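## Task

Take the yellow sponge and the small parcel from under the desk and set both on the bookcase top. Release them and back the robot away afterwards. The robot must not tip over or be left leaning, or the task fails. Anything that stays put only because the robot is still holding or supporting it does not count.

## Robot and tools

Robot: a simulated Hello Robot Stretch 4 with a single arm. It has an omni-wheel base, a lift that rides up a mast, an arm that telescopes forward, a three-joint wrist (yaw, pitch, roll) and a two-finger gripper. It stands about 1.6 m tall, and the base rim lies within 0.23 m of the base origin. Four onboard cameras: head_camera, head_left_camera, head_right_camera (both fisheye) and wrist_camera. Loose objects may occasionally get nudged by something outside the robot's control.

Frames: the base frame sits on the floor below the base centre, with x ahead, y to the left and z up. hand_pose is reported in this frame and marks a point between the open fingertips. With every wrist joint at zero, its axes line up with the base axes. Treat the printed hand position as approximate. The odometry frame is wherever the base frame was when the scene began. base_odometry heading is in radians, left positive, from -3.142 to 3.142. It counts wheel turns only, so any slipping shows up as travel.

Tool execute_actions: the argument actions is a list holding one action, or none (an empty list just reports state and images). The optional cameras argument is a list of names from head_camera, head_left_camera, head_right_camera, wrist_camera, all. If left out, null or ["all"], every camera is returned; [] returns no images. An action contains base, joints or both, plus optional pace and contact_limits. Alternatively it contains only end_of_arm.
- base is relative to where the base last reported itself, and takes exactly one key. translate_m drives straight, forward positive, -2 to 2 m. strafe_m slides sideways without turning, left positive, -2 to 2 m. rotate_rad turns in place, counter-clockwise (left) positive, -3.2 to 3.2 rad.
- joints are absolute targets, keyed by name. lift_m: 0 to 1.2 m. arm_m: extension, 0 to 0.55 m. wrist_yaw_rad: -1.134 to 4.276, where 0 points ahead, positive turns left, 3.14 is folded back, and above 3.4 the arm may block it. wrist_pitch_rad: -1.117 to 4.259, where 0 is level and 1.57 points down. wrist_roll_rad: -1.117 to 4.259, where 0 leaves the fingers level and positive turns clockwise as seen from behind. gripper_m: fingertip gap from -0.038 to 0.141 m; values below 0 press the fingers together. A joint counts as arrived within ±0.004 (lift, arm, gripper), ±0.02 (yaw, roll) or ±0.05 (pitch). An over-range joint target gets clipped and the result notes it. Any other bad value or unknown key rejects the whole call, and nothing moves.
- pace: slow, default, fast or max. Base speed tops out at 0.1/0.3/0.4/0.6 m/s and turning at 1/2/3/4 rad/s. When the lift is above 0.2 m, these limits shrink, reaching 0.3 m/s and 1 rad/s at a 1.2 m lift.
- contact_limits: {"arm_m": value} from 0 (stop on the lightest touch) to 0.75 (push hardest); 0.5 if omitted.
- end_of_arm: "enable_torque" restarts wrist or gripper motors that have cut out; they then hold their current position.
All motions in one action begin together. A part you leave out may still be driving toward an earlier target.

Tool wait: seconds from 0 to 10. It issues no new command and returns the same report as an empty action. zoom_image: camera plus region [x0, y0, x1, y1] in pixels, at most 504 by 504. It enlarges part of that camera's latest full image. finished_scene: scene number (1 or 2). It closes the scene permanently, and its result says whether the goal was met and gives the next task. Sending a reply with no tool call ends every remaining scene.

Results: base_status and joint_status report how each motion ended. done (for the base this means the wheels turned as commanded, even if they slipped). off_target: stopped short and possibly still pushing. contact_stop_at_<key>: blocked by something, so the lift, arm or wheels go slack. A slack lift can sag under load, and slack wheels can roll. limit_stop_at_<name>: a built-in limit stopped it. limit_stop_at_tilt means the lean is over 6 degrees, and lift, arm and wheels then ignore commands. limit_stop_at_own_body means self-collision; moving away from the body still works. torque_fault means a wrist or gripper motor went limp; send enable_torque. After any stop, later execute_actions, wait and finished_scene calls in that same reply are skipped. on_its_own lists things not commanded in this call; its "held at" value is the target being held. lidar_m: 12 distances in metres, one per 30-degree sector. Sector 1 is ahead, then they go counter-clockwise: 4 left, 7 behind, 10 right. "-" means nothing seen or closer than 0.25 m. The lidar covers roughly 0.15 m up to robot height and can miss glass, thin legs and things behind. wrist_depth_mm: a 7x7 grid of median depths (100-2000 mm) starting top left; it includes the robot's own body. turned_by_wheels and turned_by_imu differing by over about 0.1 rad signals a collision or slip, and the heading error is roughly their difference. base_tilt is in degrees, with forward and right positive, and has a constant offset of up to about 1.5. motor_effort is in percent, positive toward higher joint values, with the peak during the action in brackets. For wheel_0 to wheel_2, positive means turning right. A load held in a level gripper pushes the pitch effort further from 0.

Gripping: command gripper_m smaller than the object's width. Going lower squeezes harder and pulls the item in by up to about a third of that difference. Only a change in gripper effort (at commands of 0 or more) shows a firm grip. If the fingertips get stuck against a surface, raise the lift. To unfold at the start, send lift_m 0.4 with wrist_yaw_rad 0 together.

Avoid: driving or turning with over 1 kg held and arm_m above 0.2, especially at fast or max; hard pushes or pulls with a high gripper; pitch below -0.2 combined with roll below -0.4 or above 4; dropping, slamming or hitting things. The robot keeps its last command while you think. Open the gripper and back away before finishing.

Each tool is called after "Request:" by a JSON object that holds its "method" and its "body", one argument or row to a line.

## Session

Request:
{"method": "execute_actions", "body": {
  "actions": []
}}

Scene clock: 0.00 s.
base_odometry: x=+0.000 y=+0.000 heading=+0.000 (m, m, rad; odometry frame)
turned_by_wheels: +0.000 (rad since the last result)
turned_by_imu: +0.000 (rad since the last result)
base_tilt: forward=-0.1 right=-0.6 (deg)
lidar_m: 1.63 1.50 1.13 1.22 1.79 1.80 2.46 1.93 1.93 1.68 1.53 1.57
base_status: not commanded
joint_positions: lift_m=+0.131 arm_m=+0.003 wrist_yaw_rad=+3.111 wrist_pitch_rad=+0.013 wrist_roll_rad=+0.001 gripper_m=+0.057
joint_status: not commanded
motor_effort: lift_m=+19 arm_m=-1 wrist_yaw_rad=+1 wrist_pitch_rad=-6 wrist_roll_rad=+1 gripper_m=-2 wheel_0=-1 wheel_1=-1 wheel_2=+1 (%)
hand_pose: x=-0.1122 y=+0.0961 z=+0.3057 quat_wxyz=(+0.015, -0.007, +0.001, +1.000) (m; base frame)
wrist_depth_mm: - 140 - - - - - / - 125 - - - - 1618 / 103 134 193 - - 1808 1537 / 118 140 270 - - 1808 1537 / 1708 - - - - 1808 1537 / 1205 1255 201 1336 215 1366 1397 / 820 732 798 153 831 878 960
pictures: head_camera, head_left_camera, head_right_camera, wrist_camera
Images, in order (width x height): head_camera 420x560, head_left_camera 420x672, head_right_camera 420x672, wrist_camera 616x392.

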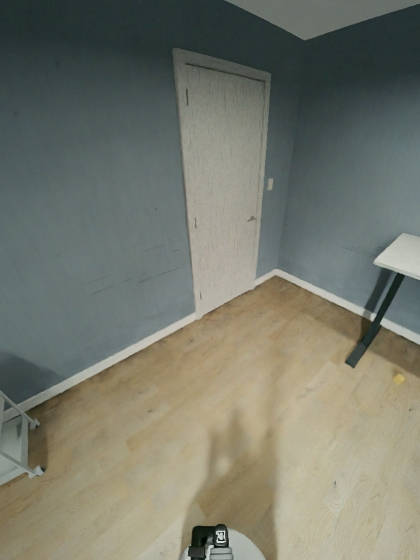

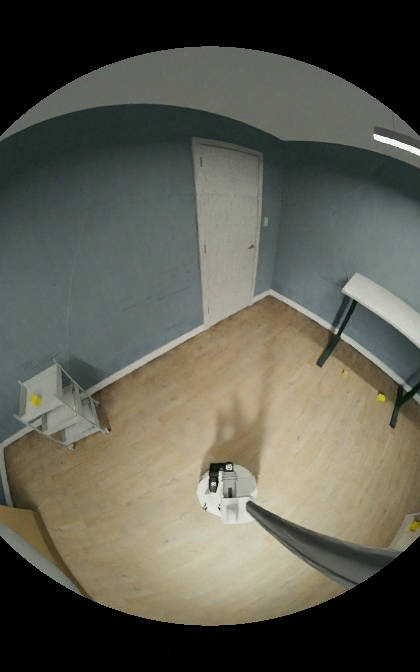

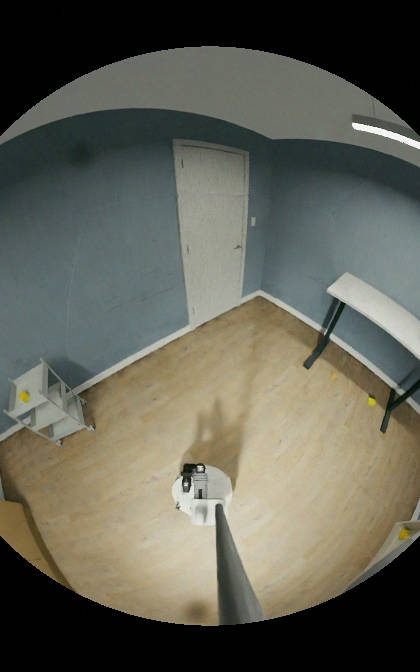

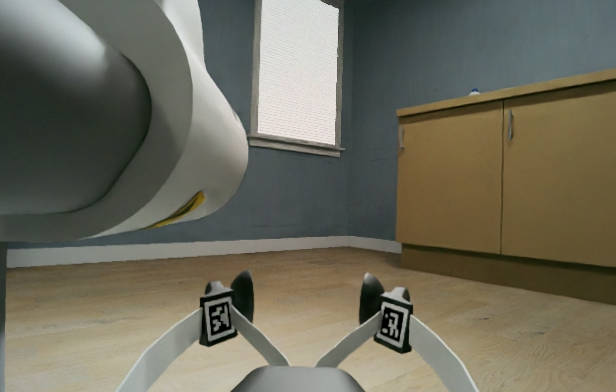

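Request:
{"method": "execute_actions", "body": {
  "actions": [
    {"base":{"rotate_rad":-1.0},"joints":{"lift_m":0.4,"wrist_yaw_rad":0}}
  ]
}}

Request:
{"method": "execute_actions", "body": {
  "actions": [
    {"base":{"rotate_rad":-1.3}}
  ]
}}

Scene clock: 9.60 s.
base_odometry: x=+0.000 y=+0.000 heading=-0.999 (m, m, rad; odometry frame)
turned_by_wheels: -0.999 (rad since the last result)
turned_by_imu: -0.994 (rad since the last result)
base_tilt: forward=+0.0 right=-0.6 (deg)
lidar_m: 1.53 1.56 1.63 1.49 1.15 1.30 1.81 1.82 2.41 1.91 1.97 1.65
base_status: done
joint_positions: lift_m=+0.400 arm_m=+0.003 wrist_yaw_rad=+0.000 wrist_pitch_rad=+0.013 wrist_roll_rad=+0.001 gripper_m=+0.057
joint_status: all done
motor_effort: lift_m=+22(22) arm_m=-1(1) wrist_yaw_rad=-1(6) wrist_pitch_rad=-5(6) wrist_roll_rad=+1(0) gripper_m=-3(3) wheel_0=+2(7) wheel_1=+2(7) wheel_2=+1(6) (%)
hand_pose: x=+0.4620 y=-0.0873 z=+0.5740 quat_wxyz=(+1.000, +0.000, +0.007, +0.000) (m; base frame)
wrist_depth_mm: 1983 - - - - - - / 1921 - - - - - - / 1921 - 1618 1618 1618 1708 - / 1921 - - - - - - / 1921 - - - - - - / 1863 - 201 - 215 - - / 1397 1255 1366 153 1430 1430 1499
pictures: head_camera, head_left_camera, head_right_camera, wrist_camera
Images, in order (width x height): head_camera 420x560, head_left_camera 420x672, head_right_camera 420x672, wrist_camera 616x392.

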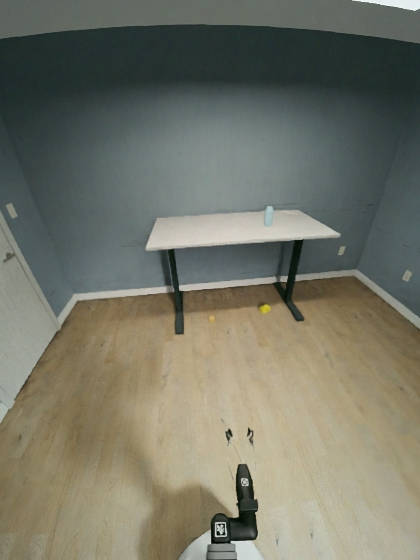

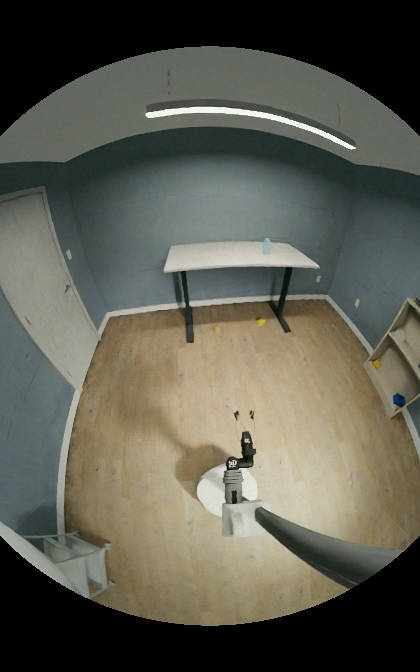

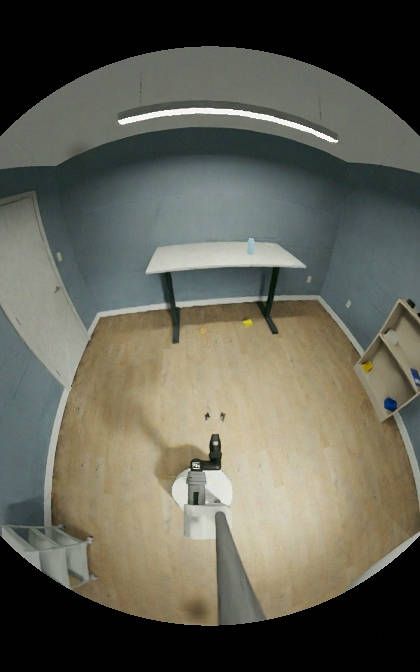

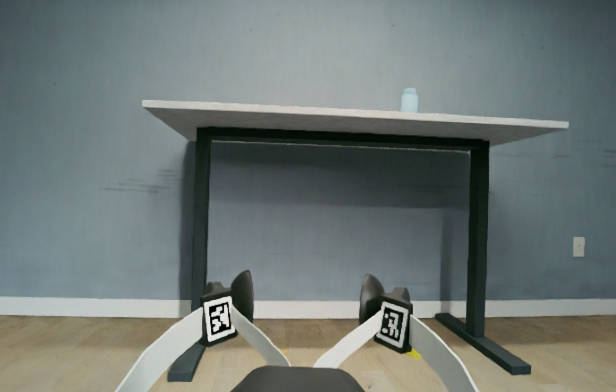

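Scene clock: 11.50 s.
base_odometry: x=+0.000 y=+0.000 heading=-2.299 (m, m, rad; odometry frame)
turned_by_wheels: -1.300 (rad since the last result)
turned_by_imu: -1.295 (rad since the last result)
base_tilt: forward=+0.0 right=-0.5 (deg)
lidar_m: 1.93 1.91 1.53 1.52 1.84 1.50 1.36 1.13 1.83 1.81 1.99 2.24
base_status: done
joint_positions: lift_m=+0.400 arm_m=+0.003 wrist_yaw_rad=+0.000 wrist_pitch_rad=+0.013 wrist_roll_rad=+0.001 gripper_m=+0.057
joint_status: not commanded
motor_effort: lift_m=+21(22) arm_m=-1(1) wrist_yaw_rad=+1(0) wrist_pitch_rad=-8(6) wrist_roll_rad=+0(0) gripper_m=-2(2) wheel_0=+1(10) wheel_1=+0(9) wheel_2=+0(7) (%)
hand_pose: x=+0.4619 y=-0.0875 z=+0.5741 quat_wxyz=(+1.000, +0.000, +0.007, +0.000) (m; base frame)
wrist_depth_mm: - - - - 1921 1808 1756 / - - - - 1921 1808 1756 / - - - 1921 1863 1863 1708 / - - - 1983 1921 1808 1756 / - - - 1863 1921 1808 1756 / - - 201 1708 215 1863 1756 / 1397 1255 1336 153 1366 1464 1537
pictures: head_camera, head_left_camera, head_right_camera, wrist_camera
Images, in order (width x height): head_camera 420x560, head_left_camera 420x672, head_right_camera 420x672, wrist_camera 616x392.

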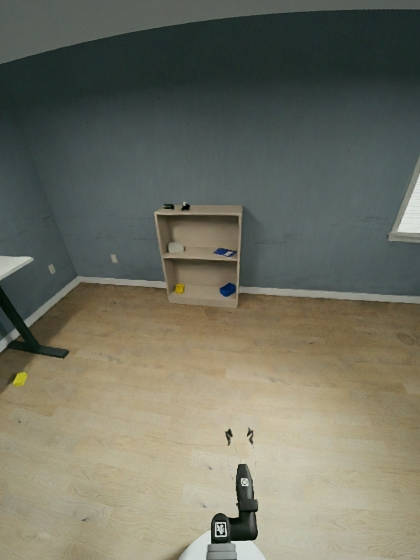

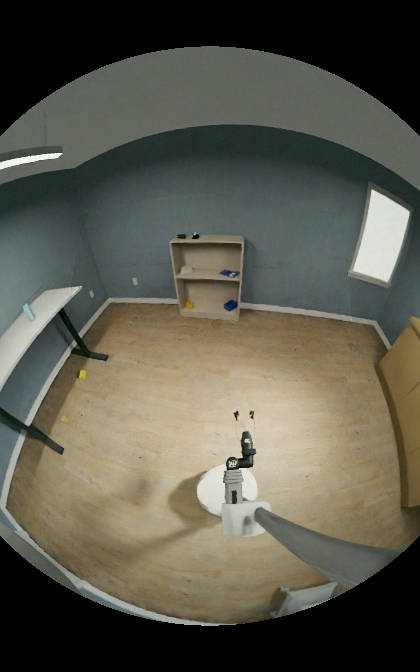

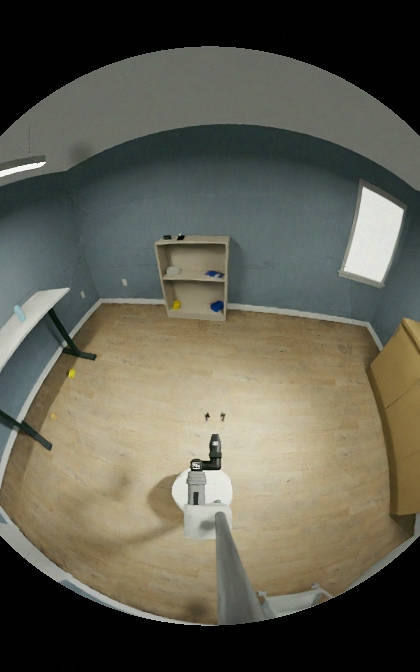

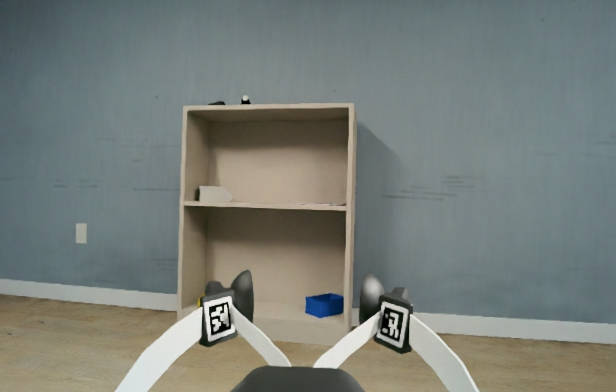

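Request:
{"method": "execute_actions", "body": {
  "actions": [
    {"base":{"rotate_rad":1.35},"joints":{"wrist_pitch_rad":0.9,"gripper_m":0.13}}
  ],
  "cameras": []
}}

Request:
{"method": "execute_actions", "body": {
  "actions": [
    {"base":{"translate_m":0.75},"joints":{"lift_m":0.3}}
  ],
  "cameras": ["head_camera","wrist_camera"]
}}

Scene clock: 28.27 s.
base_odometry: x=+0.000 y=+0.000 heading=-0.950 (m, m, rad; odometry frame)
turned_by_wheels: +1.349 (rad since the last result)
turned_by_imu: +1.347 (rad since the last result)
base_tilt: forward=+0.0 right=-0.5 (deg)
lidar_m: 1.53 2.16 1.59 1.50 1.12 1.34 1.80 1.87 2.37 1.93 1.98 1.63
base_status: done
joint_positions: lift_m=+0.400 arm_m=+0.003 wrist_yaw_rad=+0.000 wrist_pitch_rad=+0.901 wrist_roll_rad=+0.001 gripper_m=+0.130
joint_status: all done
motor_effort: lift_m=+20(21) arm_m=-1(1) wrist_yaw_rad=+0(1) wrist_pitch_rad=-4(3) wrist_roll_rad=+0(0) gripper_m=+0(3) wheel_0=-3(12) wheel_1=-2(7) wheel_2=-2(7) (%)
hand_pose: x=+0.3525 y=-0.0874 z=+0.3517 quat_wxyz=(+0.900, +0.000, +0.436, +0.000) (m; base frame)
wrist_depth_mm: 1138 1118 1118 1138 1118 1138 1118 / 946 931 946 960 946 946 960 / 831 831 820 820 820 820 820 / 732 723 715 723 723 732 732 / 640 640 647 654 647 654 654 / 580 223 580 585 580 569 591 / 530 521 535 150 521 521 535
pictures: none
No camera images: the call's "cameras" was empty. Leave "cameras" out to get every camera's image.

Scene clock: 32.27 s.
base_odometry: x=+0.436 y=-0.610 heading=-0.950 (m, m, rad; odometry frame)
turned_by_wheels: +0.000 (rad since the last result)
turned_by_imu: -0.002 (rad since the last result)
base_tilt: forward=+0.1 right=-0.6 (deg)
lidar_m: 0.77 0.80 1.60 1.52 1.58 1.66 2.57 2.65 2.00 1.88 1.19 0.82
base_status: done
joint_positions: lift_m=+0.300 arm_m=+0.003 wrist_yaw_rad=+0.000 wrist_pitch_rad=+0.901 wrist_roll_rad=+0.001 gripper_m=+0.130
joint_status: all done
motor_effort: lift_m=+14(21) arm_m=-1(1) wrist_yaw_rad=+0(1) wrist_pitch_rad=-4(3) wrist_roll_rad=+0(0) gripper_m=+0(1) wheel_0=+1(7) wheel_1=+1(2) wheel_2=+1(9) (%)
hand_pose: x=+0.3525 y=-0.0874 z=+0.2523 quat_wxyz=(+0.900, +0.000, +0.436, +0.000) (m; base frame)
wrist_depth_mm: 931 878 904 946 917 931 904 / 788 759 778 788 788 788 798 / 691 676 683 676 676 683 691 / 597 597 597 597 597 603 603 / 530 535 530 535 539 539 539 / 480 223 480 484 484 469 484 / 436 430 445 151 433 436 442
pictures: head_camera, wrist_camera
Images, in order (width x height): head_camera 420x560, wrist_camera 616x392.

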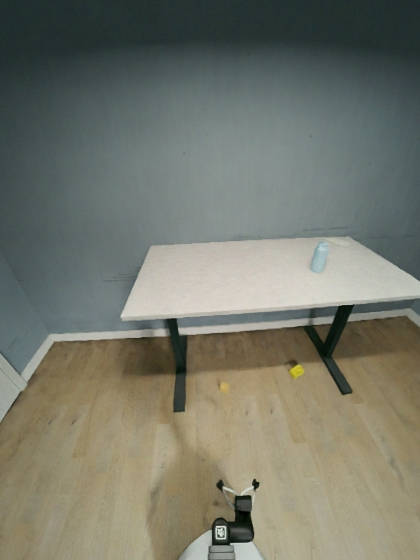

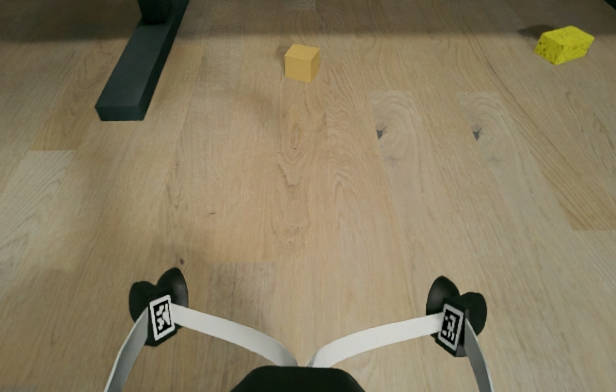

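Request:
{"method": "execute_actions", "body": {
  "actions": [
    {"joints":{"arm_m":0.42,"lift_m":0.1}}
  ],
  "cameras": ["wrist_camera"]
}}

Scene clock: 40.80 s.
base_odometry: x=+0.436 y=-0.610 heading=-0.950 (m, m, rad; odometry frame)
turned_by_wheels: +0.000 (rad since the last result)
turned_by_imu: +0.002 (rad since the last result)
base_tilt: forward=-0.1 right=-0.6 (deg)
lidar_m: 0.75 0.81 1.60 1.51 1.58 1.66 2.58 2.64 2.01 1.90 1.19 0.83
base_status: not commanded
joint_positions: lift_m=+0.100 arm_m=+0.419 wrist_yaw_rad=+0.000 wrist_pitch_rad=+0.901 wrist_roll_rad=+0.001 gripper_m=+0.130
joint_status: all done
motor_effort: lift_m=+13(15) arm_m=+4(3) wrist_yaw_rad=+0(0) wrist_pitch_rad=-3(3) wrist_roll_rad=+1(1) gripper_m=+0(0) wheel_0=+1(1) wheel_1=+1(1) wheel_2=+1(1) (%)
hand_pose: x=+0.7692 y=-0.0874 z=+0.0524 quat_wxyz=(+0.900, +0.000, +0.436, +0.000) (m; base frame)
wrist_depth_mm: 480 530 525 525 530 535 539 / 436 442 445 421 449 445 449 / 384 384 384 368 384 389 389 / 336 340 340 340 340 340 342 / 301 303 304 306 303 306 304 / 273 222 274 276 276 265 274 / 249 245 251 150 246 247 251
pictures: wrist_camera
Images, in order (width x height): wrist_camera 616x392.

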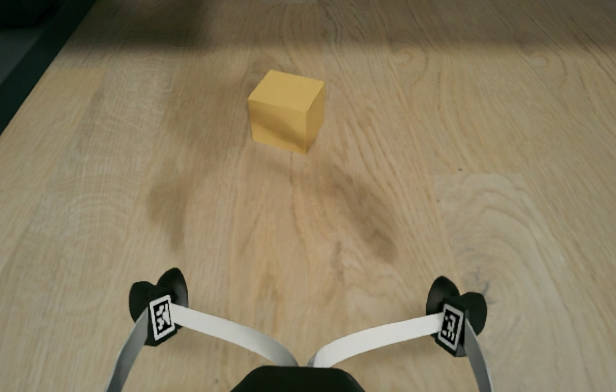

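Request:
{"method": "execute_actions", "body": {
  "actions": [
    {"base":{"translate_m":0.07},"joints":{"arm_m":0.53,"lift_m":0.078}}
  ],
  "cameras": ["wrist_camera"]
}}

Scene clock: 47.80 s.
base_odometry: x=+0.477 y=-0.667 heading=-0.949 (m, m, rad; odometry frame)
turned_by_wheels: +0.000 (rad since the last result)
turned_by_imu: +0.002 (rad since the last result)
base_tilt: forward=-0.1 right=-0.4 (deg)
lidar_m: 0.70 0.73 1.59 1.50 1.59 1.72 2.65 2.73 2.01 1.88 1.08 0.75
base_status: done
joint_positions: lift_m=+0.078 arm_m=+0.529 wrist_yaw_rad=+0.000 wrist_pitch_rad=+0.901 wrist_roll_rad=+0.001 gripper_m=+0.130
joint_status: all done
motor_effort: lift_m=+13(12) arm_m=+3(4) wrist_yaw_rad=+0(2) wrist_pitch_rad=-4(4) wrist_roll_rad=+0(0) gripper_m=-1(1) wheel_0=+1(5) wheel_1=+2(6) wheel_2=+0(9) (%)
hand_pose: x=+0.8793 y=-0.0874 z=+0.0304 quat_wxyz=(+0.900, +0.000, +0.436, +0.000) (m; base frame)
wrist_depth_mm: 469 484 484 480 488 492 492 / 407 407 407 410 410 413 413 / 351 351 353 353 353 353 357 / 310 310 310 312 310 312 314 / 277 278 225 232 279 279 279 / 250 222 234 244 252 242 252 / 228 224 229 150 226 226 229
pictures: wrist_camera
Images, in order (width x height): wrist_camera 616x392.

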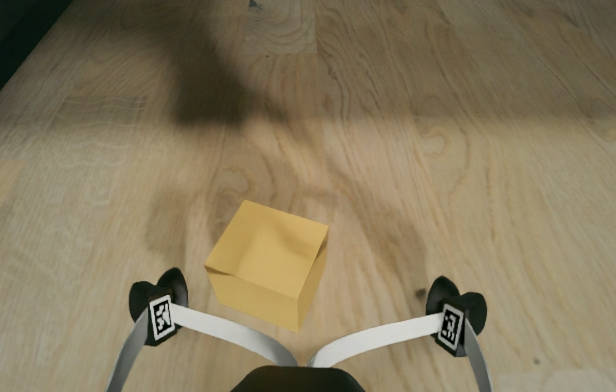

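Slightly more forward and left.

Request:
{"method": "execute_actions", "body": {
  "actions": [
    {"base":{"strafe_m":0.022},"joints":{"arm_m":0.55}}
  ],
  "cameras": []
}}

Request:
{"method": "execute_actions", "body": {
  "actions": [
    {"joints":{"gripper_m":0.0}}
  ],
  "cameras": ["wrist_camera"]
}}

Request:
{"method": "execute_actions", "body": {
  "actions": [
    {"joints":{"lift_m":0.25,"arm_m":0.1}}
  ],
  "cameras": ["wrist_camera","head_camera"]
}}

Scene clock: 54.33 s.
base_odometry: x=+0.495 y=-0.654 heading=-0.949 (m, m, rad; odometry frame)
turned_by_wheels: +0.000 (rad since the last result)
turned_by_imu: +0.001 (rad since the last result)
base_tilt: forward=+0.0 right=-0.5 (deg)
lidar_m: 0.70 0.72 1.59 1.50 1.56 1.72 2.65 2.71 2.03 1.92 1.07 0.74
base_status: done
joint_positions: lift_m=+0.078 arm_m=+0.549 wrist_yaw_rad=+0.000 wrist_pitch_rad=+0.901 wrist_roll_rad=+0.001 gripper_m=+0.130
joint_status: all done
motor_effort: lift_m=+13(13) arm_m=+4(6) wrist_yaw_rad=+0(0) wrist_pitch_rad=-2(2) wrist_roll_rad=+0(0) gripper_m=-1(1) wheel_0=+0(11) wheel_1=-2(7) wheel_2=+0(1) (%)
hand_pose: x=+0.8992 y=-0.0874 z=+0.0304 quat_wxyz=(+0.900, +0.000, +0.436, +0.000) (m; base frame)
wrist_depth_mm: 452 488 484 484 488 488 488 / 402 404 410 410 410 413 413 / 353 351 353 355 353 355 357 / 310 310 312 312 312 314 312 / 278 278 277 221 279 279 279 / 250 222 223 204 247 243 252 / 229 224 229 150 226 225 229
pictures: none
No camera images: the call's "cameras" was empty. Leave "cameras" out to get every camera's image.

Scene clock: 56.53 s.
base_odometry: x=+0.495 y=-0.654 heading=-0.949 (m, m, rad; odometry frame)
turned_by_wheels: +0.000 (rad since the last result)
turned_by_imu: +0.001 (rad since the last result)
base_tilt: forward=+0.0 right=-0.5 (deg)
lidar_m: 0.70 0.74 1.59 1.50 1.55 1.70 2.64 2.72 2.03 1.92 1.09 0.74
base_status: not commanded
joint_positions: lift_m=+0.078 arm_m=+0.549 wrist_yaw_rad=+0.000 wrist_pitch_rad=+0.902 wrist_roll_rad=+0.001 gripper_m=+0.001
joint_status: all done
motor_effort: lift_m=+13(13) arm_m=+4(4) wrist_yaw_rad=+0(0) wrist_pitch_rad=-3(5) wrist_roll_rad=+0(0) gripper_m=-21(23) wheel_0=-1(1) wheel_1=-1(1) wheel_2=+0(0) (%)
hand_pose: x=+0.8992 y=-0.0874 z=+0.0304 quat_wxyz=(+0.900, +0.000, +0.436, +0.000) (m; base frame)
wrist_depth_mm: 449 488 480 484 484 488 492 / 404 407 407 407 407 410 413 / 351 351 353 351 353 355 353 / 309 309 310 310 310 310 314 / 277 278 278 207 279 279 279 / 250 251 190 186 199 253 251 / 227 220 220 196 222 221 229
pictures: wrist_camera
Images, in order (width x height): wrist_camera 616x392.

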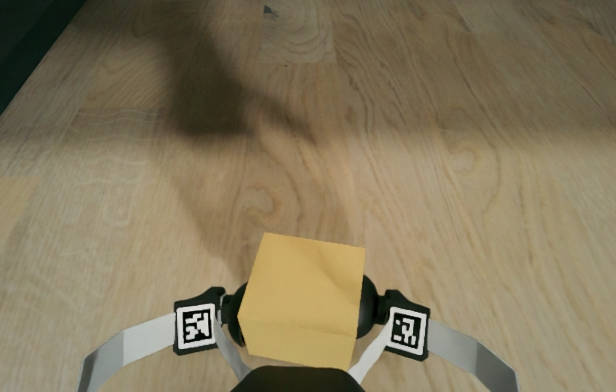

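Scene clock: 58.93 s.
base_odometry: x=+0.495 y=-0.654 heading=-0.949 (m, m, rad; odometry frame)
turned_by_wheels: +0.000 (rad since the last result)
turned_by_imu: +0.001 (rad since the last result)
base_tilt: forward=+0.0 right=-0.6 (deg)
lidar_m: 0.69 0.73 1.58 1.48 1.55 1.73 2.65 2.71 2.03 1.92 1.08 0.75
base_status: not commanded
joint_positions: lift_m=+0.250 arm_m=+0.101 wrist_yaw_rad=+0.000 wrist_pitch_rad=+0.902 wrist_roll_rad=+0.001 gripper_m=+0.001
joint_status: all done
motor_effort: lift_m=+22(19) arm_m=-4(4) wrist_yaw_rad=+1(0) wrist_pitch_rad=-5(4) wrist_roll_rad=+1(0) gripper_m=-21(21) wheel_0=+0(1) wheel_1=-1(1) wheel_2=-1(0) (%)
hand_pose: x=+0.4505 y=-0.0874 z=+0.2015 quat_wxyz=(+0.900, +0.000, +0.436, +0.000) (m; base frame)
wrist_depth_mm: 831 750 831 820 820 831 842 / 699 654 699 699 699 699 707 / 580 580 603 603 609 609 609 / 535 530 535 530 530 535 530 / 473 477 473 208 477 477 480 / 430 427 190 186 198 433 430 / 389 377 379 196 382 379 392
pictures: head_camera, wrist_camera
Images, in order (width x height): head_camera 420x560, wrist_camera 616x392.

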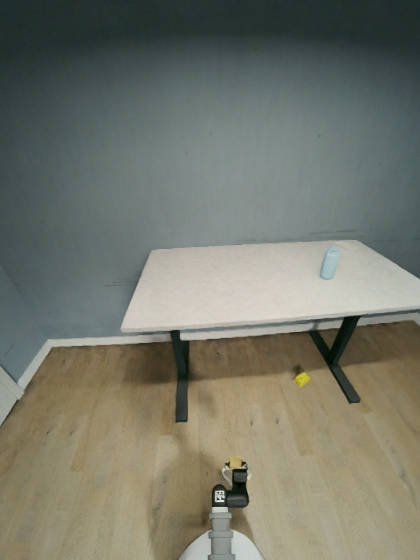

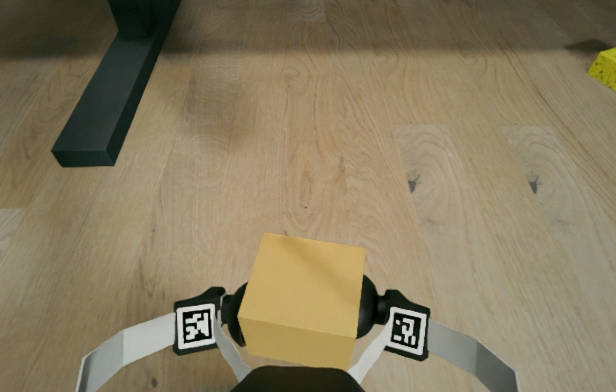

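Request:
{"method": "execute_actions", "body": {
  "actions": [
    {"base":{"rotate_rad":-1.57},"joints":{"arm_m":0.0}}
  ],
  "cameras": []
}}

Request:
{"method": "execute_actions", "body": {
  "actions": [
    {"base":{"translate_m":0.7},"joints":{"lift_m":1.0,"wrist_pitch_rad":0.3}}
  ],
  "cameras": []
}}

Request:
{"method": "execute_actions", "body": {
  "actions": [
    {"base":{"strafe_m":-0.4}}
  ],
  "cameras": ["wrist_camera","head_camera"]
}}

Scene clock: 72.00 s.
base_odometry: x=+0.495 y=-0.654 heading=-2.519 (m, m, rad; odometry frame)
turned_by_wheels: -1.570 (rad since the last result)
turned_by_imu: -1.563 (rad since the last result)
base_tilt: forward=-0.1 right=-0.5 (deg)
lidar_m: 1.90 1.10 0.75 0.70 0.74 1.58 1.51 1.56 1.72 2.62 2.70 2.03
base_status: done
joint_positions: lift_m=+0.250 arm_m=+0.003 wrist_yaw_rad=+0.000 wrist_pitch_rad=+0.902 wrist_roll_rad=+0.001 gripper_m=+0.001
joint_status: all done
joint sent to its limit — the command would take arm_m past its lower limit, so that joint was sent only as far as its limit.
motor_effort: lift_m=+22(23) arm_m=-4(4) wrist_yaw_rad=+0(1) wrist_pitch_rad=-4(6) wrist_roll_rad=+0(0) gripper_m=-22(23) wheel_0=+1(7) wheel_1=+1(7) wheel_2=-1(8) (%)
hand_pose: x=+0.3530 y=-0.0874 z=+0.2016 quat_wxyz=(+0.900, +0.000, +0.436, +0.000) (m; base frame)
wrist_depth_mm: 831 831 831 820 831 831 842 / 699 699 691 699 699 699 707 / 603 603 603 609 603 609 615 / 535 535 530 539 535 535 539 / 469 477 477 206 477 480 477 / 427 427 190 186 199 433 430 / 389 377 379 195 379 379 394
pictures: none
No camera images: the call's "cameras" was empty. Leave "cameras" out to get every camera's image.

Scene clock: 75.80 s.
base_odometry: x=-0.074 y=-1.062 heading=-2.519 (m, m, rad; odometry frame)
turned_by_wheels: +0.000 (rad since the last result)
turned_by_imu: -0.002 (rad since the last result)
base_tilt: forward=+0.0 right=-0.5 (deg)
lidar_m: 1.21 1.54 0.80 0.74 0.77 1.03 2.19 2.20 2.32 2.57 2.29 1.30
base_status: done
joint_positions: lift_m=+1.000 arm_m=+0.003 wrist_yaw_rad=+0.000 wrist_pitch_rad=+0.303 wrist_roll_rad=+0.001 gripper_m=+0.001
joint_status: all done
motor_effort: lift_m=+22(23) arm_m=-4(4) wrist_yaw_rad=+1(0) wrist_pitch_rad=-9(10) wrist_roll_rad=+0(0) gripper_m=-21(23) wheel_0=+1(6) wheel_1=+1(4) wheel_2=+1(9) (%)
hand_pose: x=+0.4494 y=-0.0874 z=+1.0918 quat_wxyz=(+0.989, +0.000, +0.151, +0.000) (m; base frame)
wrist_depth_mm: 1138 1160 1182 1182 1182 1160 1229 / 1160 1182 1205 1255 1229 1229 1255 / 1229 1229 1255 1229 1255 1281 1308 / 1255 1255 1308 1281 1281 1229 1366 / 1336 1308 1366 208 1336 1281 1397 / 1397 1397 190 186 199 1229 1499 / 1430 1430 1430 196 1430 1229 1618
pictures: none
No camera images: the call's "cameras" was empty. Leave "cameras" out to get every camera's image.

Scene clock: 78.47 s.
base_odometry: x=-0.307 y=-0.737 heading=-2.519 (m, m, rad; odometry frame)
turned_by_wheels: +0.000 (rad since the last result)
turned_by_imu: +0.000 (rad since the last result)
base_tilt: forward=-0.1 right=-0.5 (deg)
lidar_m: 1.22 1.27 1.24 1.13 1.20 2.29 2.19 1.94 2.32 2.18 2.23 1.65
base_status: done
joint_positions: lift_m=+1.000 arm_m=+0.003 wrist_yaw_rad=+0.000 wrist_pitch_rad=+0.303 wrist_roll_rad=+0.001 gripper_m=+0.001
joint_status: not commanded
motor_effort: lift_m=+21(22) arm_m=-4(4) wrist_yaw_rad=+0(1) wrist_pitch_rad=-7(7) wrist_roll_rad=+0(0) gripper_m=-21(22) wheel_0=+1(10) wheel_1=-1(9) wheel_2=+0(0) (%)
hand_pose: x=+0.4494 y=-0.0874 z=+1.0919 quat_wxyz=(+0.989, +0.000, +0.151, +0.000) (m; base frame)
wrist_depth_mm: 1160 1160 1205 1182 1205 1205 1205 / 1229 1229 1229 1229 1255 1255 1281 / 1229 1229 1255 1281 1281 1308 1336 / 1281 1255 1281 1308 1336 1336 1397 / 1336 1205 1308 206 1366 1430 1430 / 1366 1138 190 186 198 1464 1537 / 1464 1138 1430 195 1537 1537 1576
pictures: head_camera, wrist_camera
Images, in order (width x height): head_camera 420x560, wrist_camera 616x392.

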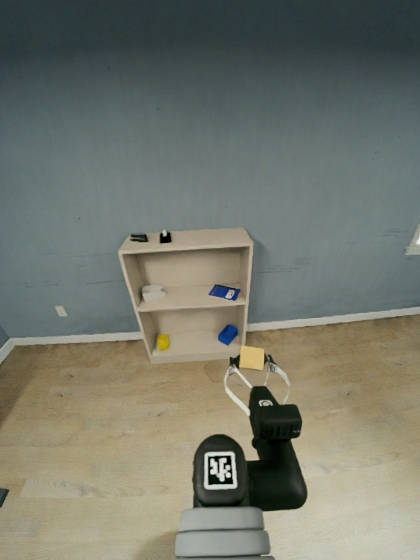

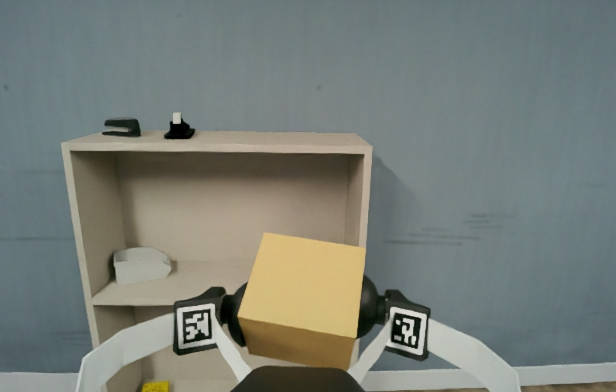

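Request:
{"method": "execute_actions", "body": {
  "actions": [
    {"base":{"strafe_m":0.1}}
  ],
  "cameras": []
}}

Request:
{"method": "execute_actions", "body": {
  "actions": [
    {"base":{"translate_m":0.5},"joints":{"arm_m":0.38}}
  ],
  "cameras": ["wrist_camera","head_camera"]
}}

Scene clock: 88.90 s.
base_odometry: x=-0.248 y=-0.818 heading=-2.519 (m, m, rad; odometry frame)
turned_by_wheels: +0.000 (rad since the last result)
turned_by_imu: +0.002 (rad since the last result)
base_tilt: forward=-0.1 right=-0.5 (deg)
lidar_m: 1.21 1.26 1.12 1.05 1.09 1.45 2.20 1.97 2.26 2.27 2.32 1.31
base_status: done
joint_positions: lift_m=+1.000 arm_m=+0.003 wrist_yaw_rad=+0.000 wrist_pitch_rad=+0.303 wrist_roll_rad=+0.001 gripper_m=+0.001
joint_status: not commanded
motor_effort: lift_m=+21(21) arm_m=-4(4) wrist_yaw_rad=+1(1) wrist_pitch_rad=-9(7) wrist_roll_rad=+0(0) gripper_m=-19(21) wheel_0=+0(11) wheel_1=+0(10) wheel_2=+0(1) (%)
hand_pose: x=+0.4494 y=-0.0874 z=+1.0919 quat_wxyz=(+0.989, +0.000, +0.151, +0.000) (m; base frame)
wrist_depth_mm: 1160 1205 1160 1182 1229 1205 1182 / 1205 1205 1229 1229 1229 1255 1281 / 1229 1118 1229 1255 1281 1308 1336 / 1281 1205 1308 1281 1336 1397 1366 / 1336 1229 1336 208 1366 1430 1464 / 1430 1160 190 186 199 1464 1537 / 1430 1138 1430 195 1205 1464 1618
pictures: none
No camera images: the call's "cameras" was empty. Leave "cameras" out to get every camera's image.

Scene clock: 92.07 s.
base_odometry: x=-0.655 y=-1.110 heading=-2.519 (m, m, rad; odometry frame)
turned_by_wheels: +0.000 (rad since the last result)
turned_by_imu: -0.001 (rad since the last result)
base_tilt: forward=-0.1 right=-0.5 (deg)
lidar_m: 0.71 0.75 1.39 1.06 1.10 1.45 2.72 2.43 2.38 2.25 1.56 0.79
base_status: done
joint_positions: lift_m=+1.000 arm_m=+0.379 wrist_yaw_rad=+0.000 wrist_pitch_rad=+0.302 wrist_roll_rad=+0.001 gripper_m=+0.001
joint_status: all done
motor_effort: lift_m=+21(22) arm_m=+4(6) wrist_yaw_rad=+0(2) wrist_pitch_rad=-6(7) wrist_roll_rad=+0(0) gripper_m=-23(22) wheel_0=+0(6) wheel_1=+0(5) wheel_2=+0(9) (%)
hand_pose: x=+0.8257 y=-0.0874 z=+1.0921 quat_wxyz=(+0.989, +0.000, +0.150, +0.000) (m; base frame)
wrist_depth_mm: 389 392 397 397 402 407 410 / 402 404 407 413 418 421 424 / 415 421 427 427 433 439 439 / 427 433 439 449 452 459 462 / 351 357 359 207 370 375 473 / 264 267 190 186 198 278 279 / 213 198 208 195 204 205 220
pictures: head_camera, wrist_camera
Images, in order (width x height): head_camera 420x560, wrist_camera 616x392.

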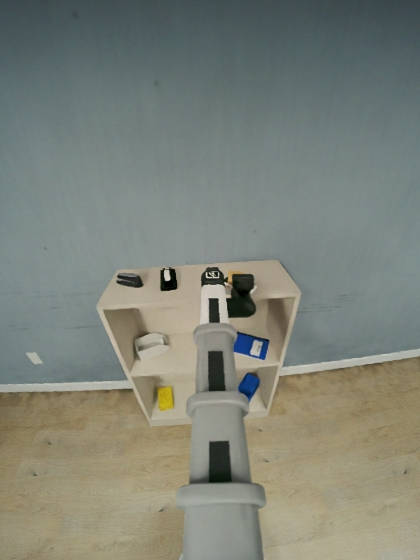

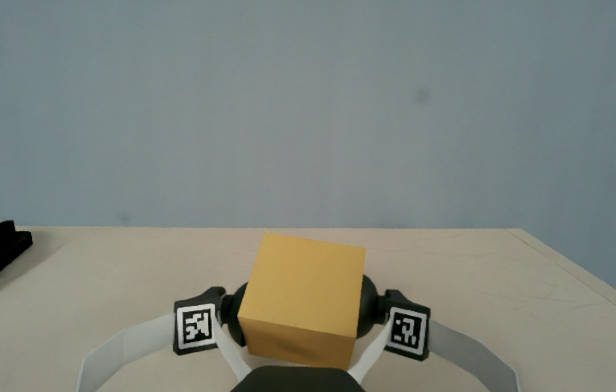

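Request:
{"method": "execute_actions", "body": {
  "actions": [
    {"joints":{"lift_m":0.945},"pace":"slow"}
  ],
  "cameras": ["wrist_camera","head_left_camera"]
}}

Scene clock: 98.67 s.
base_odometry: x=-0.655 y=-1.110 heading=-2.519 (m, m, rad; odometry frame)
turned_by_wheels: +0.000 (rad since the last result)
turned_by_imu: +0.002 (rad since the last result)
base_tilt: forward=-0.1 right=-0.4 (deg)
lidar_m: 0.72 0.73 1.35 1.07 1.11 1.46 2.71 2.41 2.38 2.24 1.57 0.79
base_status: not commanded
joint_positions: lift_m=+0.957 arm_m=+0.379 wrist_yaw_rad=+0.000 wrist_pitch_rad=+0.269 wrist_roll_rad=+0.001 gripper_m=+0.000
joint_status: lift_m contact_stop (moved -0.043 of -0.055)
on_its_own: lift_m is slack since a contact_stop (your +0.945 is given up); wrist_pitch_rad is at rest, and its effort (+88) is outside its rest range (-23 to +23)
motor_effort: lift_m=+11(25) arm_m=+3(4) wrist_yaw_rad=+0(6) wrist_pitch_rad=+88(100) wrist_roll_rad=+0(1) gripper_m=-18(21) wheel_0=+0(1) wheel_1=+0(0) wheel_2=-1(1) (%)
hand_pose: x=+0.8285 y=-0.0873 z=+1.0583 quat_wxyz=(+0.991, +0.000, +0.134, +0.000) (m; base frame)
wrist_depth_mm: 392 394 399 404 407 410 415 / 404 407 413 415 421 424 430 / 415 418 427 430 436 439 445 / 427 433 439 439 449 452 459 / 319 325 329 196 342 345 353 / 232 236 197 196 197 248 249 / 183 170 179 194 181 176 197
pictures: head_left_camera, wrist_camera
Images, in order (width x height): head_left_camera 420x672, wrist_camera 616x392.

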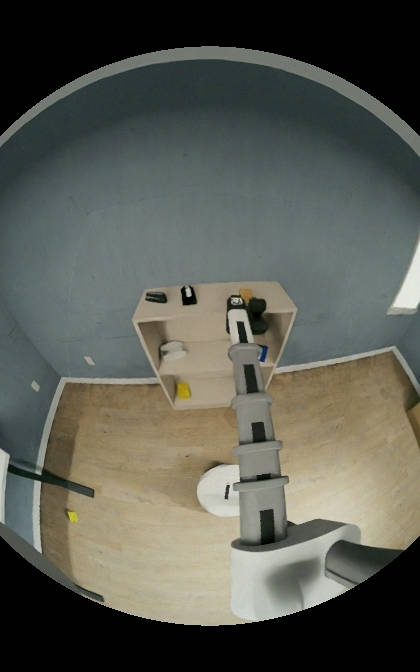

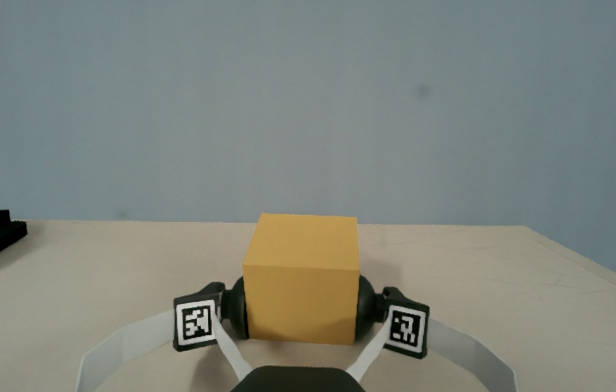

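Request:
{"method": "execute_actions", "body": {
  "actions": [
    {"joints":{"lift_m":0.975,"gripper_m":0.1}}
  ],
  "cameras": []
}}

Request:
{"method": "execute_actions", "body": {
  "actions": [
    {"joints":{"lift_m":1.0,"arm_m":0.0}}
  ],
  "cameras": ["wrist_camera","head_left_camera"]
}}

Scene clock: 108.50 s.
base_odometry: x=-0.655 y=-1.110 heading=-2.519 (m, m, rad; odometry frame)
turned_by_wheels: +0.000 (rad since the last result)
turned_by_imu: +0.002 (rad since the last result)
base_tilt: forward=-0.1 right=-0.5 (deg)
lidar_m: 0.71 0.73 1.39 1.07 1.12 1.45 2.72 2.41 2.39 2.25 1.58 0.77
base_status: not commanded
joint_positions: lift_m=+0.975 arm_m=+0.380 wrist_yaw_rad=-0.001 wrist_pitch_rad=+0.289 wrist_roll_rad=+0.001 gripper_m=+0.100
joint_status: all done
on_its_own: wrist_pitch_rad is at rest, and its effort (+33) is outside its rest range (-23 to +23)
motor_effort: lift_m=+18(14) arm_m=+2(2) wrist_yaw_rad=+5(7) wrist_pitch_rad=+33(50) wrist_roll_rad=+1(0) gripper_m=+0(22) wheel_0=+1(0) wheel_1=+0(0) wheel_2=-1(1) (%)
hand_pose: x=+0.8269 y=-0.0878 z=+1.0710 quat_wxyz=(+0.990, +0.001, +0.144, -0.001) (m; base frame)
wrist_depth_mm: 384 392 397 399 404 410 413 / 397 407 410 413 421 424 427 / 415 418 427 427 436 439 445 / 427 433 439 449 449 455 462 / 322 327 332 211 342 345 351 / 240 243 198 212 211 254 255 / 191 179 188 149 190 199 209
pictures: none
No camera images: the call's "cameras" was empty. Leave "cameras" out to get every camera's image.

Scene clock: 110.73 s.
base_odometry: x=-0.655 y=-1.110 heading=-2.519 (m, m, rad; odometry frame)
turned_by_wheels: +0.000 (rad since the last result)
turned_by_imu: +0.001 (rad since the last result)
base_tilt: forward=+0.1 right=-0.6 (deg)
lidar_m: 0.72 0.73 1.39 1.07 1.10 1.45 2.72 2.41 2.39 2.24 1.58 0.77
base_status: not commanded
joint_positions: lift_m=+1.000 arm_m=+0.003 wrist_yaw_rad=+0.000 wrist_pitch_rad=+0.302 wrist_roll_rad=+0.001 gripper_m=+0.100
joint_status: all done
joint sent to its limit — the command would take arm_m past its lower limit, so that joint was sent only as far as its limit.
motor_effort: lift_m=+22(18) arm_m=-4(8) wrist_yaw_rad=+1(5) wrist_pitch_rad=-6(32) wrist_roll_rad=+0(0) gripper_m=-1(1) wheel_0=+0(0) wheel_1=+0(0) wheel_2=-1(1) (%)
hand_pose: x=+0.4495 y=-0.0874 z=+1.0919 quat_wxyz=(+0.989, +0.000, +0.151, +0.000) (m; base frame)
wrist_depth_mm: 715 723 732 741 750 759 759 / 741 750 768 759 768 788 788 / 759 768 778 798 809 820 831 / 580 569 603 580 627 831 854 / 768 798 809 820 831 647 904 / 788 831 218 854 715 904 946 / 759 778 831 150 788 960 976
pictures: head_left_camera, wrist_camera
Images, in order (width x height): head_left_camera 420x672, wrist_camera 616x392.

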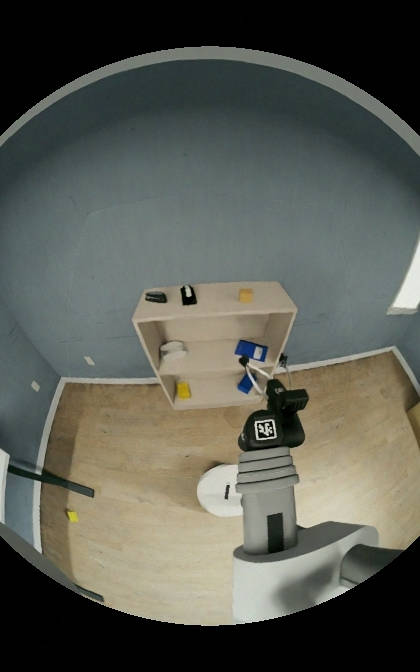

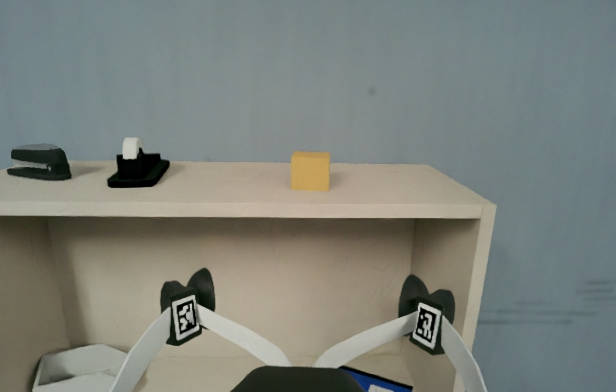

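Request:
{"method": "execute_actions", "body": {
  "actions": [
    {"base":{"rotate_rad":1.57},"joints":{"lift_m":0.3,"wrist_pitch_rad":0.9,"gripper_m":0.135}}
  ],
  "cameras": []
}}

Request:
{"method": "execute_actions", "body": {
  "actions": [
    {"base":{"strafe_m":0.66}}
  ],
  "cameras": ["wrist_camera","head_camera"]
}}

Scene clock: 123.27 s.
base_odometry: x=-0.655 y=-1.110 heading=-0.950 (m, m, rad; odometry frame)
turned_by_wheels: +1.569 (rad since the last result)
turned_by_imu: +1.566 (rad since the last result)
base_tilt: forward=-0.1 right=-0.5 (deg)
lidar_m: 1.08 1.10 1.47 2.70 2.38 2.39 2.25 1.55 0.78 0.71 0.75 1.40
base_status: done
joint_positions: lift_m=+0.300 arm_m=+0.003 wrist_yaw_rad=+0.000 wrist_pitch_rad=+0.901 wrist_roll_rad=+0.001 gripper_m=+0.135
joint_status: all done
motor_effort: lift_m=+13(21) arm_m=-4(4) wrist_yaw_rad=+1(1) wrist_pitch_rad=-2(4) wrist_roll_rad=+0(0) gripper_m=-1(1) wheel_0=-4(6) wheel_1=-3(6) wheel_2=-2(8) (%)
hand_pose: x=+0.3531 y=-0.0874 z=+0.2524 quat_wxyz=(+0.900, +0.000, +0.436, +0.000) (m; base frame)
wrist_depth_mm: 946 917 904 917 931 946 946 / 778 788 778 778 778 778 798 / 676 676 683 676 676 676 683 / 597 597 597 597 603 603 603 / 535 535 530 535 535 539 535 / 480 211 480 480 484 220 484 / 439 433 439 151 433 433 442
pictures: none
No camera images: the call's "cameras" was empty. Leave "cameras" out to get every camera's image.

Scene clock: 126.80 s.
base_odometry: x=-0.118 y=-0.726 heading=-0.950 (m, m, rad; odometry frame)
turned_by_wheels: +0.000 (rad since the last result)
turned_by_imu: +0.002 (rad since the last result)
base_tilt: forward=+0.0 right=-0.5 (deg)
lidar_m: 1.04 1.07 2.14 2.03 1.85 2.07 2.29 2.37 1.80 1.37 1.44 1.12
base_status: done
joint_positions: lift_m=+0.300 arm_m=+0.003 wrist_yaw_rad=+0.000 wrist_pitch_rad=+0.901 wrist_roll_rad=+0.001 gripper_m=+0.135
joint_status: not commanded
motor_effort: lift_m=+14(14) arm_m=-4(4) wrist_yaw_rad=+1(1) wrist_pitch_rad=-4(5) wrist_roll_rad=+0(0) gripper_m=-1(3) wheel_0=-1(6) wheel_1=-1(12) wheel_2=-1(3) (%)
hand_pose: x=+0.3530 y=-0.0874 z=+0.2523 quat_wxyz=(+0.900, +0.000, +0.436, +0.000) (m; base frame)
wrist_depth_mm: 917 931 946 917 917 904 931 / 788 778 788 778 778 788 798 / 668 683 676 683 683 676 683 / 597 597 603 597 597 597 603 / 535 535 535 535 539 535 539 / 484 212 480 484 488 220 484 / 439 430 442 151 436 436 445
pictures: head_camera, wrist_camera
Images, in order (width x height): head_camera 420x560, wrist_camera 616x392.

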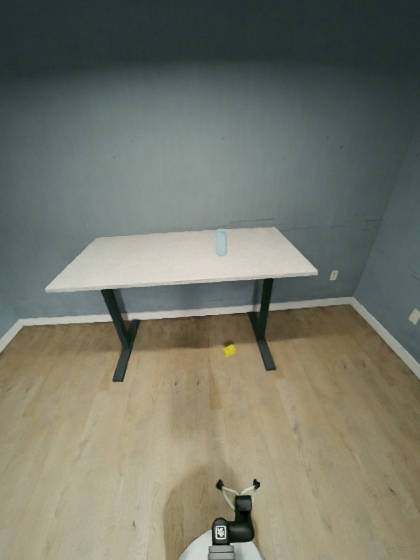

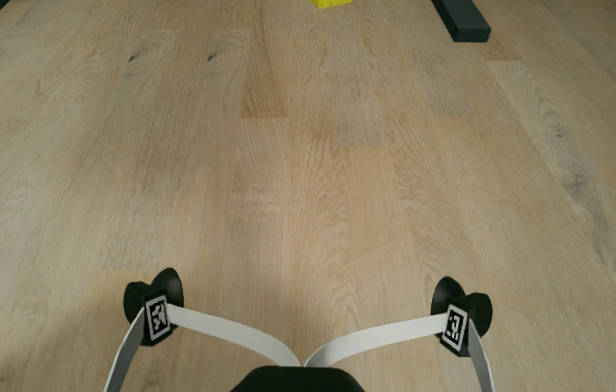

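Request:
{"method": "execute_actions", "body": {
  "actions": [
    {"base":{"translate_m":0.3},"joints":{"arm_m":0.4,"lift_m":0.12}}
  ],
  "cameras": ["wrist_camera"]
}}

Scene clock: 132.10 s.
base_odometry: x=+0.057 y=-0.970 heading=-0.950 (m, m, rad; odometry frame)
turned_by_wheels: +0.000 (rad since the last result)
turned_by_imu: +0.001 (rad since the last result)
base_tilt: forward=-0.2 right=-0.6 (deg)
lidar_m: 0.73 0.76 0.98 2.03 2.10 2.04 2.60 2.54 1.47 1.36 1.73 0.79
base_status: done
joint_positions: lift_m=+0.120 arm_m=+0.399 wrist_yaw_rad=+0.000 wrist_pitch_rad=+0.901 wrist_roll_rad=+0.001 gripper_m=+0.135
joint_status: all done
motor_effort: lift_m=+13(17) arm_m=+4(6) wrist_yaw_rad=+1(0) wrist_pitch_rad=-4(5) wrist_roll_rad=+0(0) gripper_m=-1(1) wheel_0=+2(3) wheel_1=+1(8) wheel_2=+0(9) (%)
hand_pose: x=+0.7493 y=-0.0874 z=+0.0724 quat_wxyz=(+0.900, +0.000, +0.436, +0.000) (m; base frame)
wrist_depth_mm: 569 569 569 569 574 569 496 / 477 480 477 433 433 480 459 / 413 413 413 415 415 418 418 / 366 364 366 364 368 368 366 / 325 325 327 327 327 329 327 / 294 211 297 296 296 221 297 / 268 264 270 151 264 265 270
pictures: wrist_camera
Images, in order (width x height): wrist_camera 616x392.

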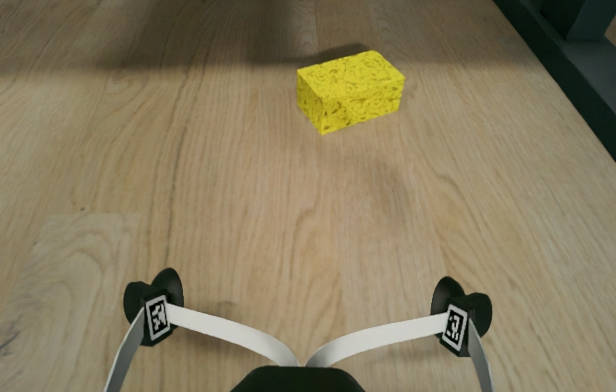

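Request:
{"method": "execute_actions", "body": {
  "actions": [
    {"base":{"strafe_m":-0.05},"joints":{"lift_m":0.078,"arm_m":0.5}}
  ],
  "cameras": []
}}

Request:
{"method": "execute_actions", "body": {
  "actions": [
    {"base":{"translate_m":0.11},"joints":{"arm_m":0.54}}
  ],
  "cameras": ["wrist_camera"]
}}

Scene clock: 139.73 s.
base_odometry: x=+0.016 y=-0.999 heading=-0.950 (m, m, rad; odometry frame)
turned_by_wheels: +0.000 (rad since the last result)
turned_by_imu: +0.001 (rad since the last result)
base_tilt: forward=+0.0 right=-0.6 (deg)
lidar_m: 0.75 0.75 1.00 2.07 2.12 2.13 2.61 2.48 1.40 1.30 1.66 0.77
base_status: done
joint_positions: lift_m=+0.078 arm_m=+0.499 wrist_yaw_rad=+0.000 wrist_pitch_rad=+0.901 wrist_roll_rad=+0.001 gripper_m=+0.135
joint_status: all done
motor_effort: lift_m=+12(12) arm_m=+4(8) wrist_yaw_rad=+0(0) wrist_pitch_rad=-2(3) wrist_roll_rad=+0(0) gripper_m=-1(0) wheel_0=-2(8) wheel_1=-1(8) wheel_2=-1(0) (%)
hand_pose: x=+0.8492 y=-0.0874 z=+0.0304 quat_wxyz=(+0.900, +0.000, +0.436, +0.000) (m; base frame)
wrist_depth_mm: 488 484 488 484 484 484 413 / 410 407 410 332 410 410 389 / 353 353 343 319 355 353 355 / 312 310 310 310 314 314 314 / 277 278 279 279 279 279 279 / 250 212 252 252 252 221 252 / 228 225 229 151 226 226 230
pictures: none
No camera images: the call's "cameras" was empty. Leave "cameras" out to get every camera's image.

Scene clock: 141.33 s.
base_odometry: x=+0.080 y=-1.089 heading=-0.950 (m, m, rad; odometry frame)
turned_by_wheels: +0.000 (rad since the last result)
turned_by_imu: +0.000 (rad since the last result)
base_tilt: forward=+0.0 right=-0.4 (deg)
lidar_m: 0.62 0.65 0.85 2.09 2.17 2.18 2.71 2.48 1.41 1.32 1.66 0.67
base_status: done
joint_positions: lift_m=+0.078 arm_m=+0.539 wrist_yaw_rad=+0.000 wrist_pitch_rad=+0.901 wrist_roll_rad=+0.001 gripper_m=+0.135
joint_status: all done
motor_effort: lift_m=+13(13) arm_m=+4(4) wrist_yaw_rad=+0(1) wrist_pitch_rad=-5(4) wrist_roll_rad=+0(0) gripper_m=+0(0) wheel_0=+0(5) wheel_1=+1(5) wheel_2=+2(8) (%)
hand_pose: x=+0.8892 y=-0.0874 z=+0.0304 quat_wxyz=(+0.900, +0.000, +0.436, +0.000) (m; base frame)
wrist_depth_mm: 484 488 480 484 488 473 421 / 410 407 407 404 410 410 384 / 353 351 353 353 353 355 353 / 310 310 310 310 312 314 314 / 277 278 231 228 273 278 279 / 250 213 209 216 247 221 252 / 229 224 226 151 226 225 230
pictures: wrist_camera
Images, in order (width x height): wrist_camera 616x392.

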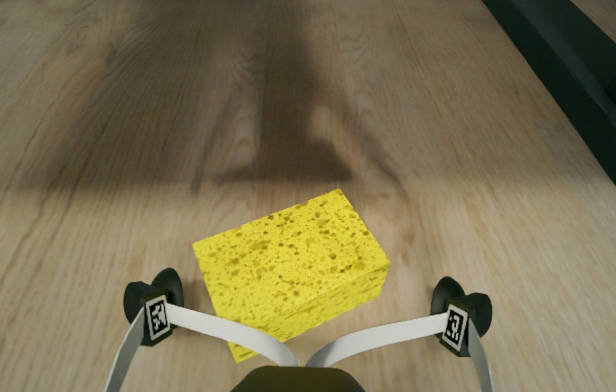

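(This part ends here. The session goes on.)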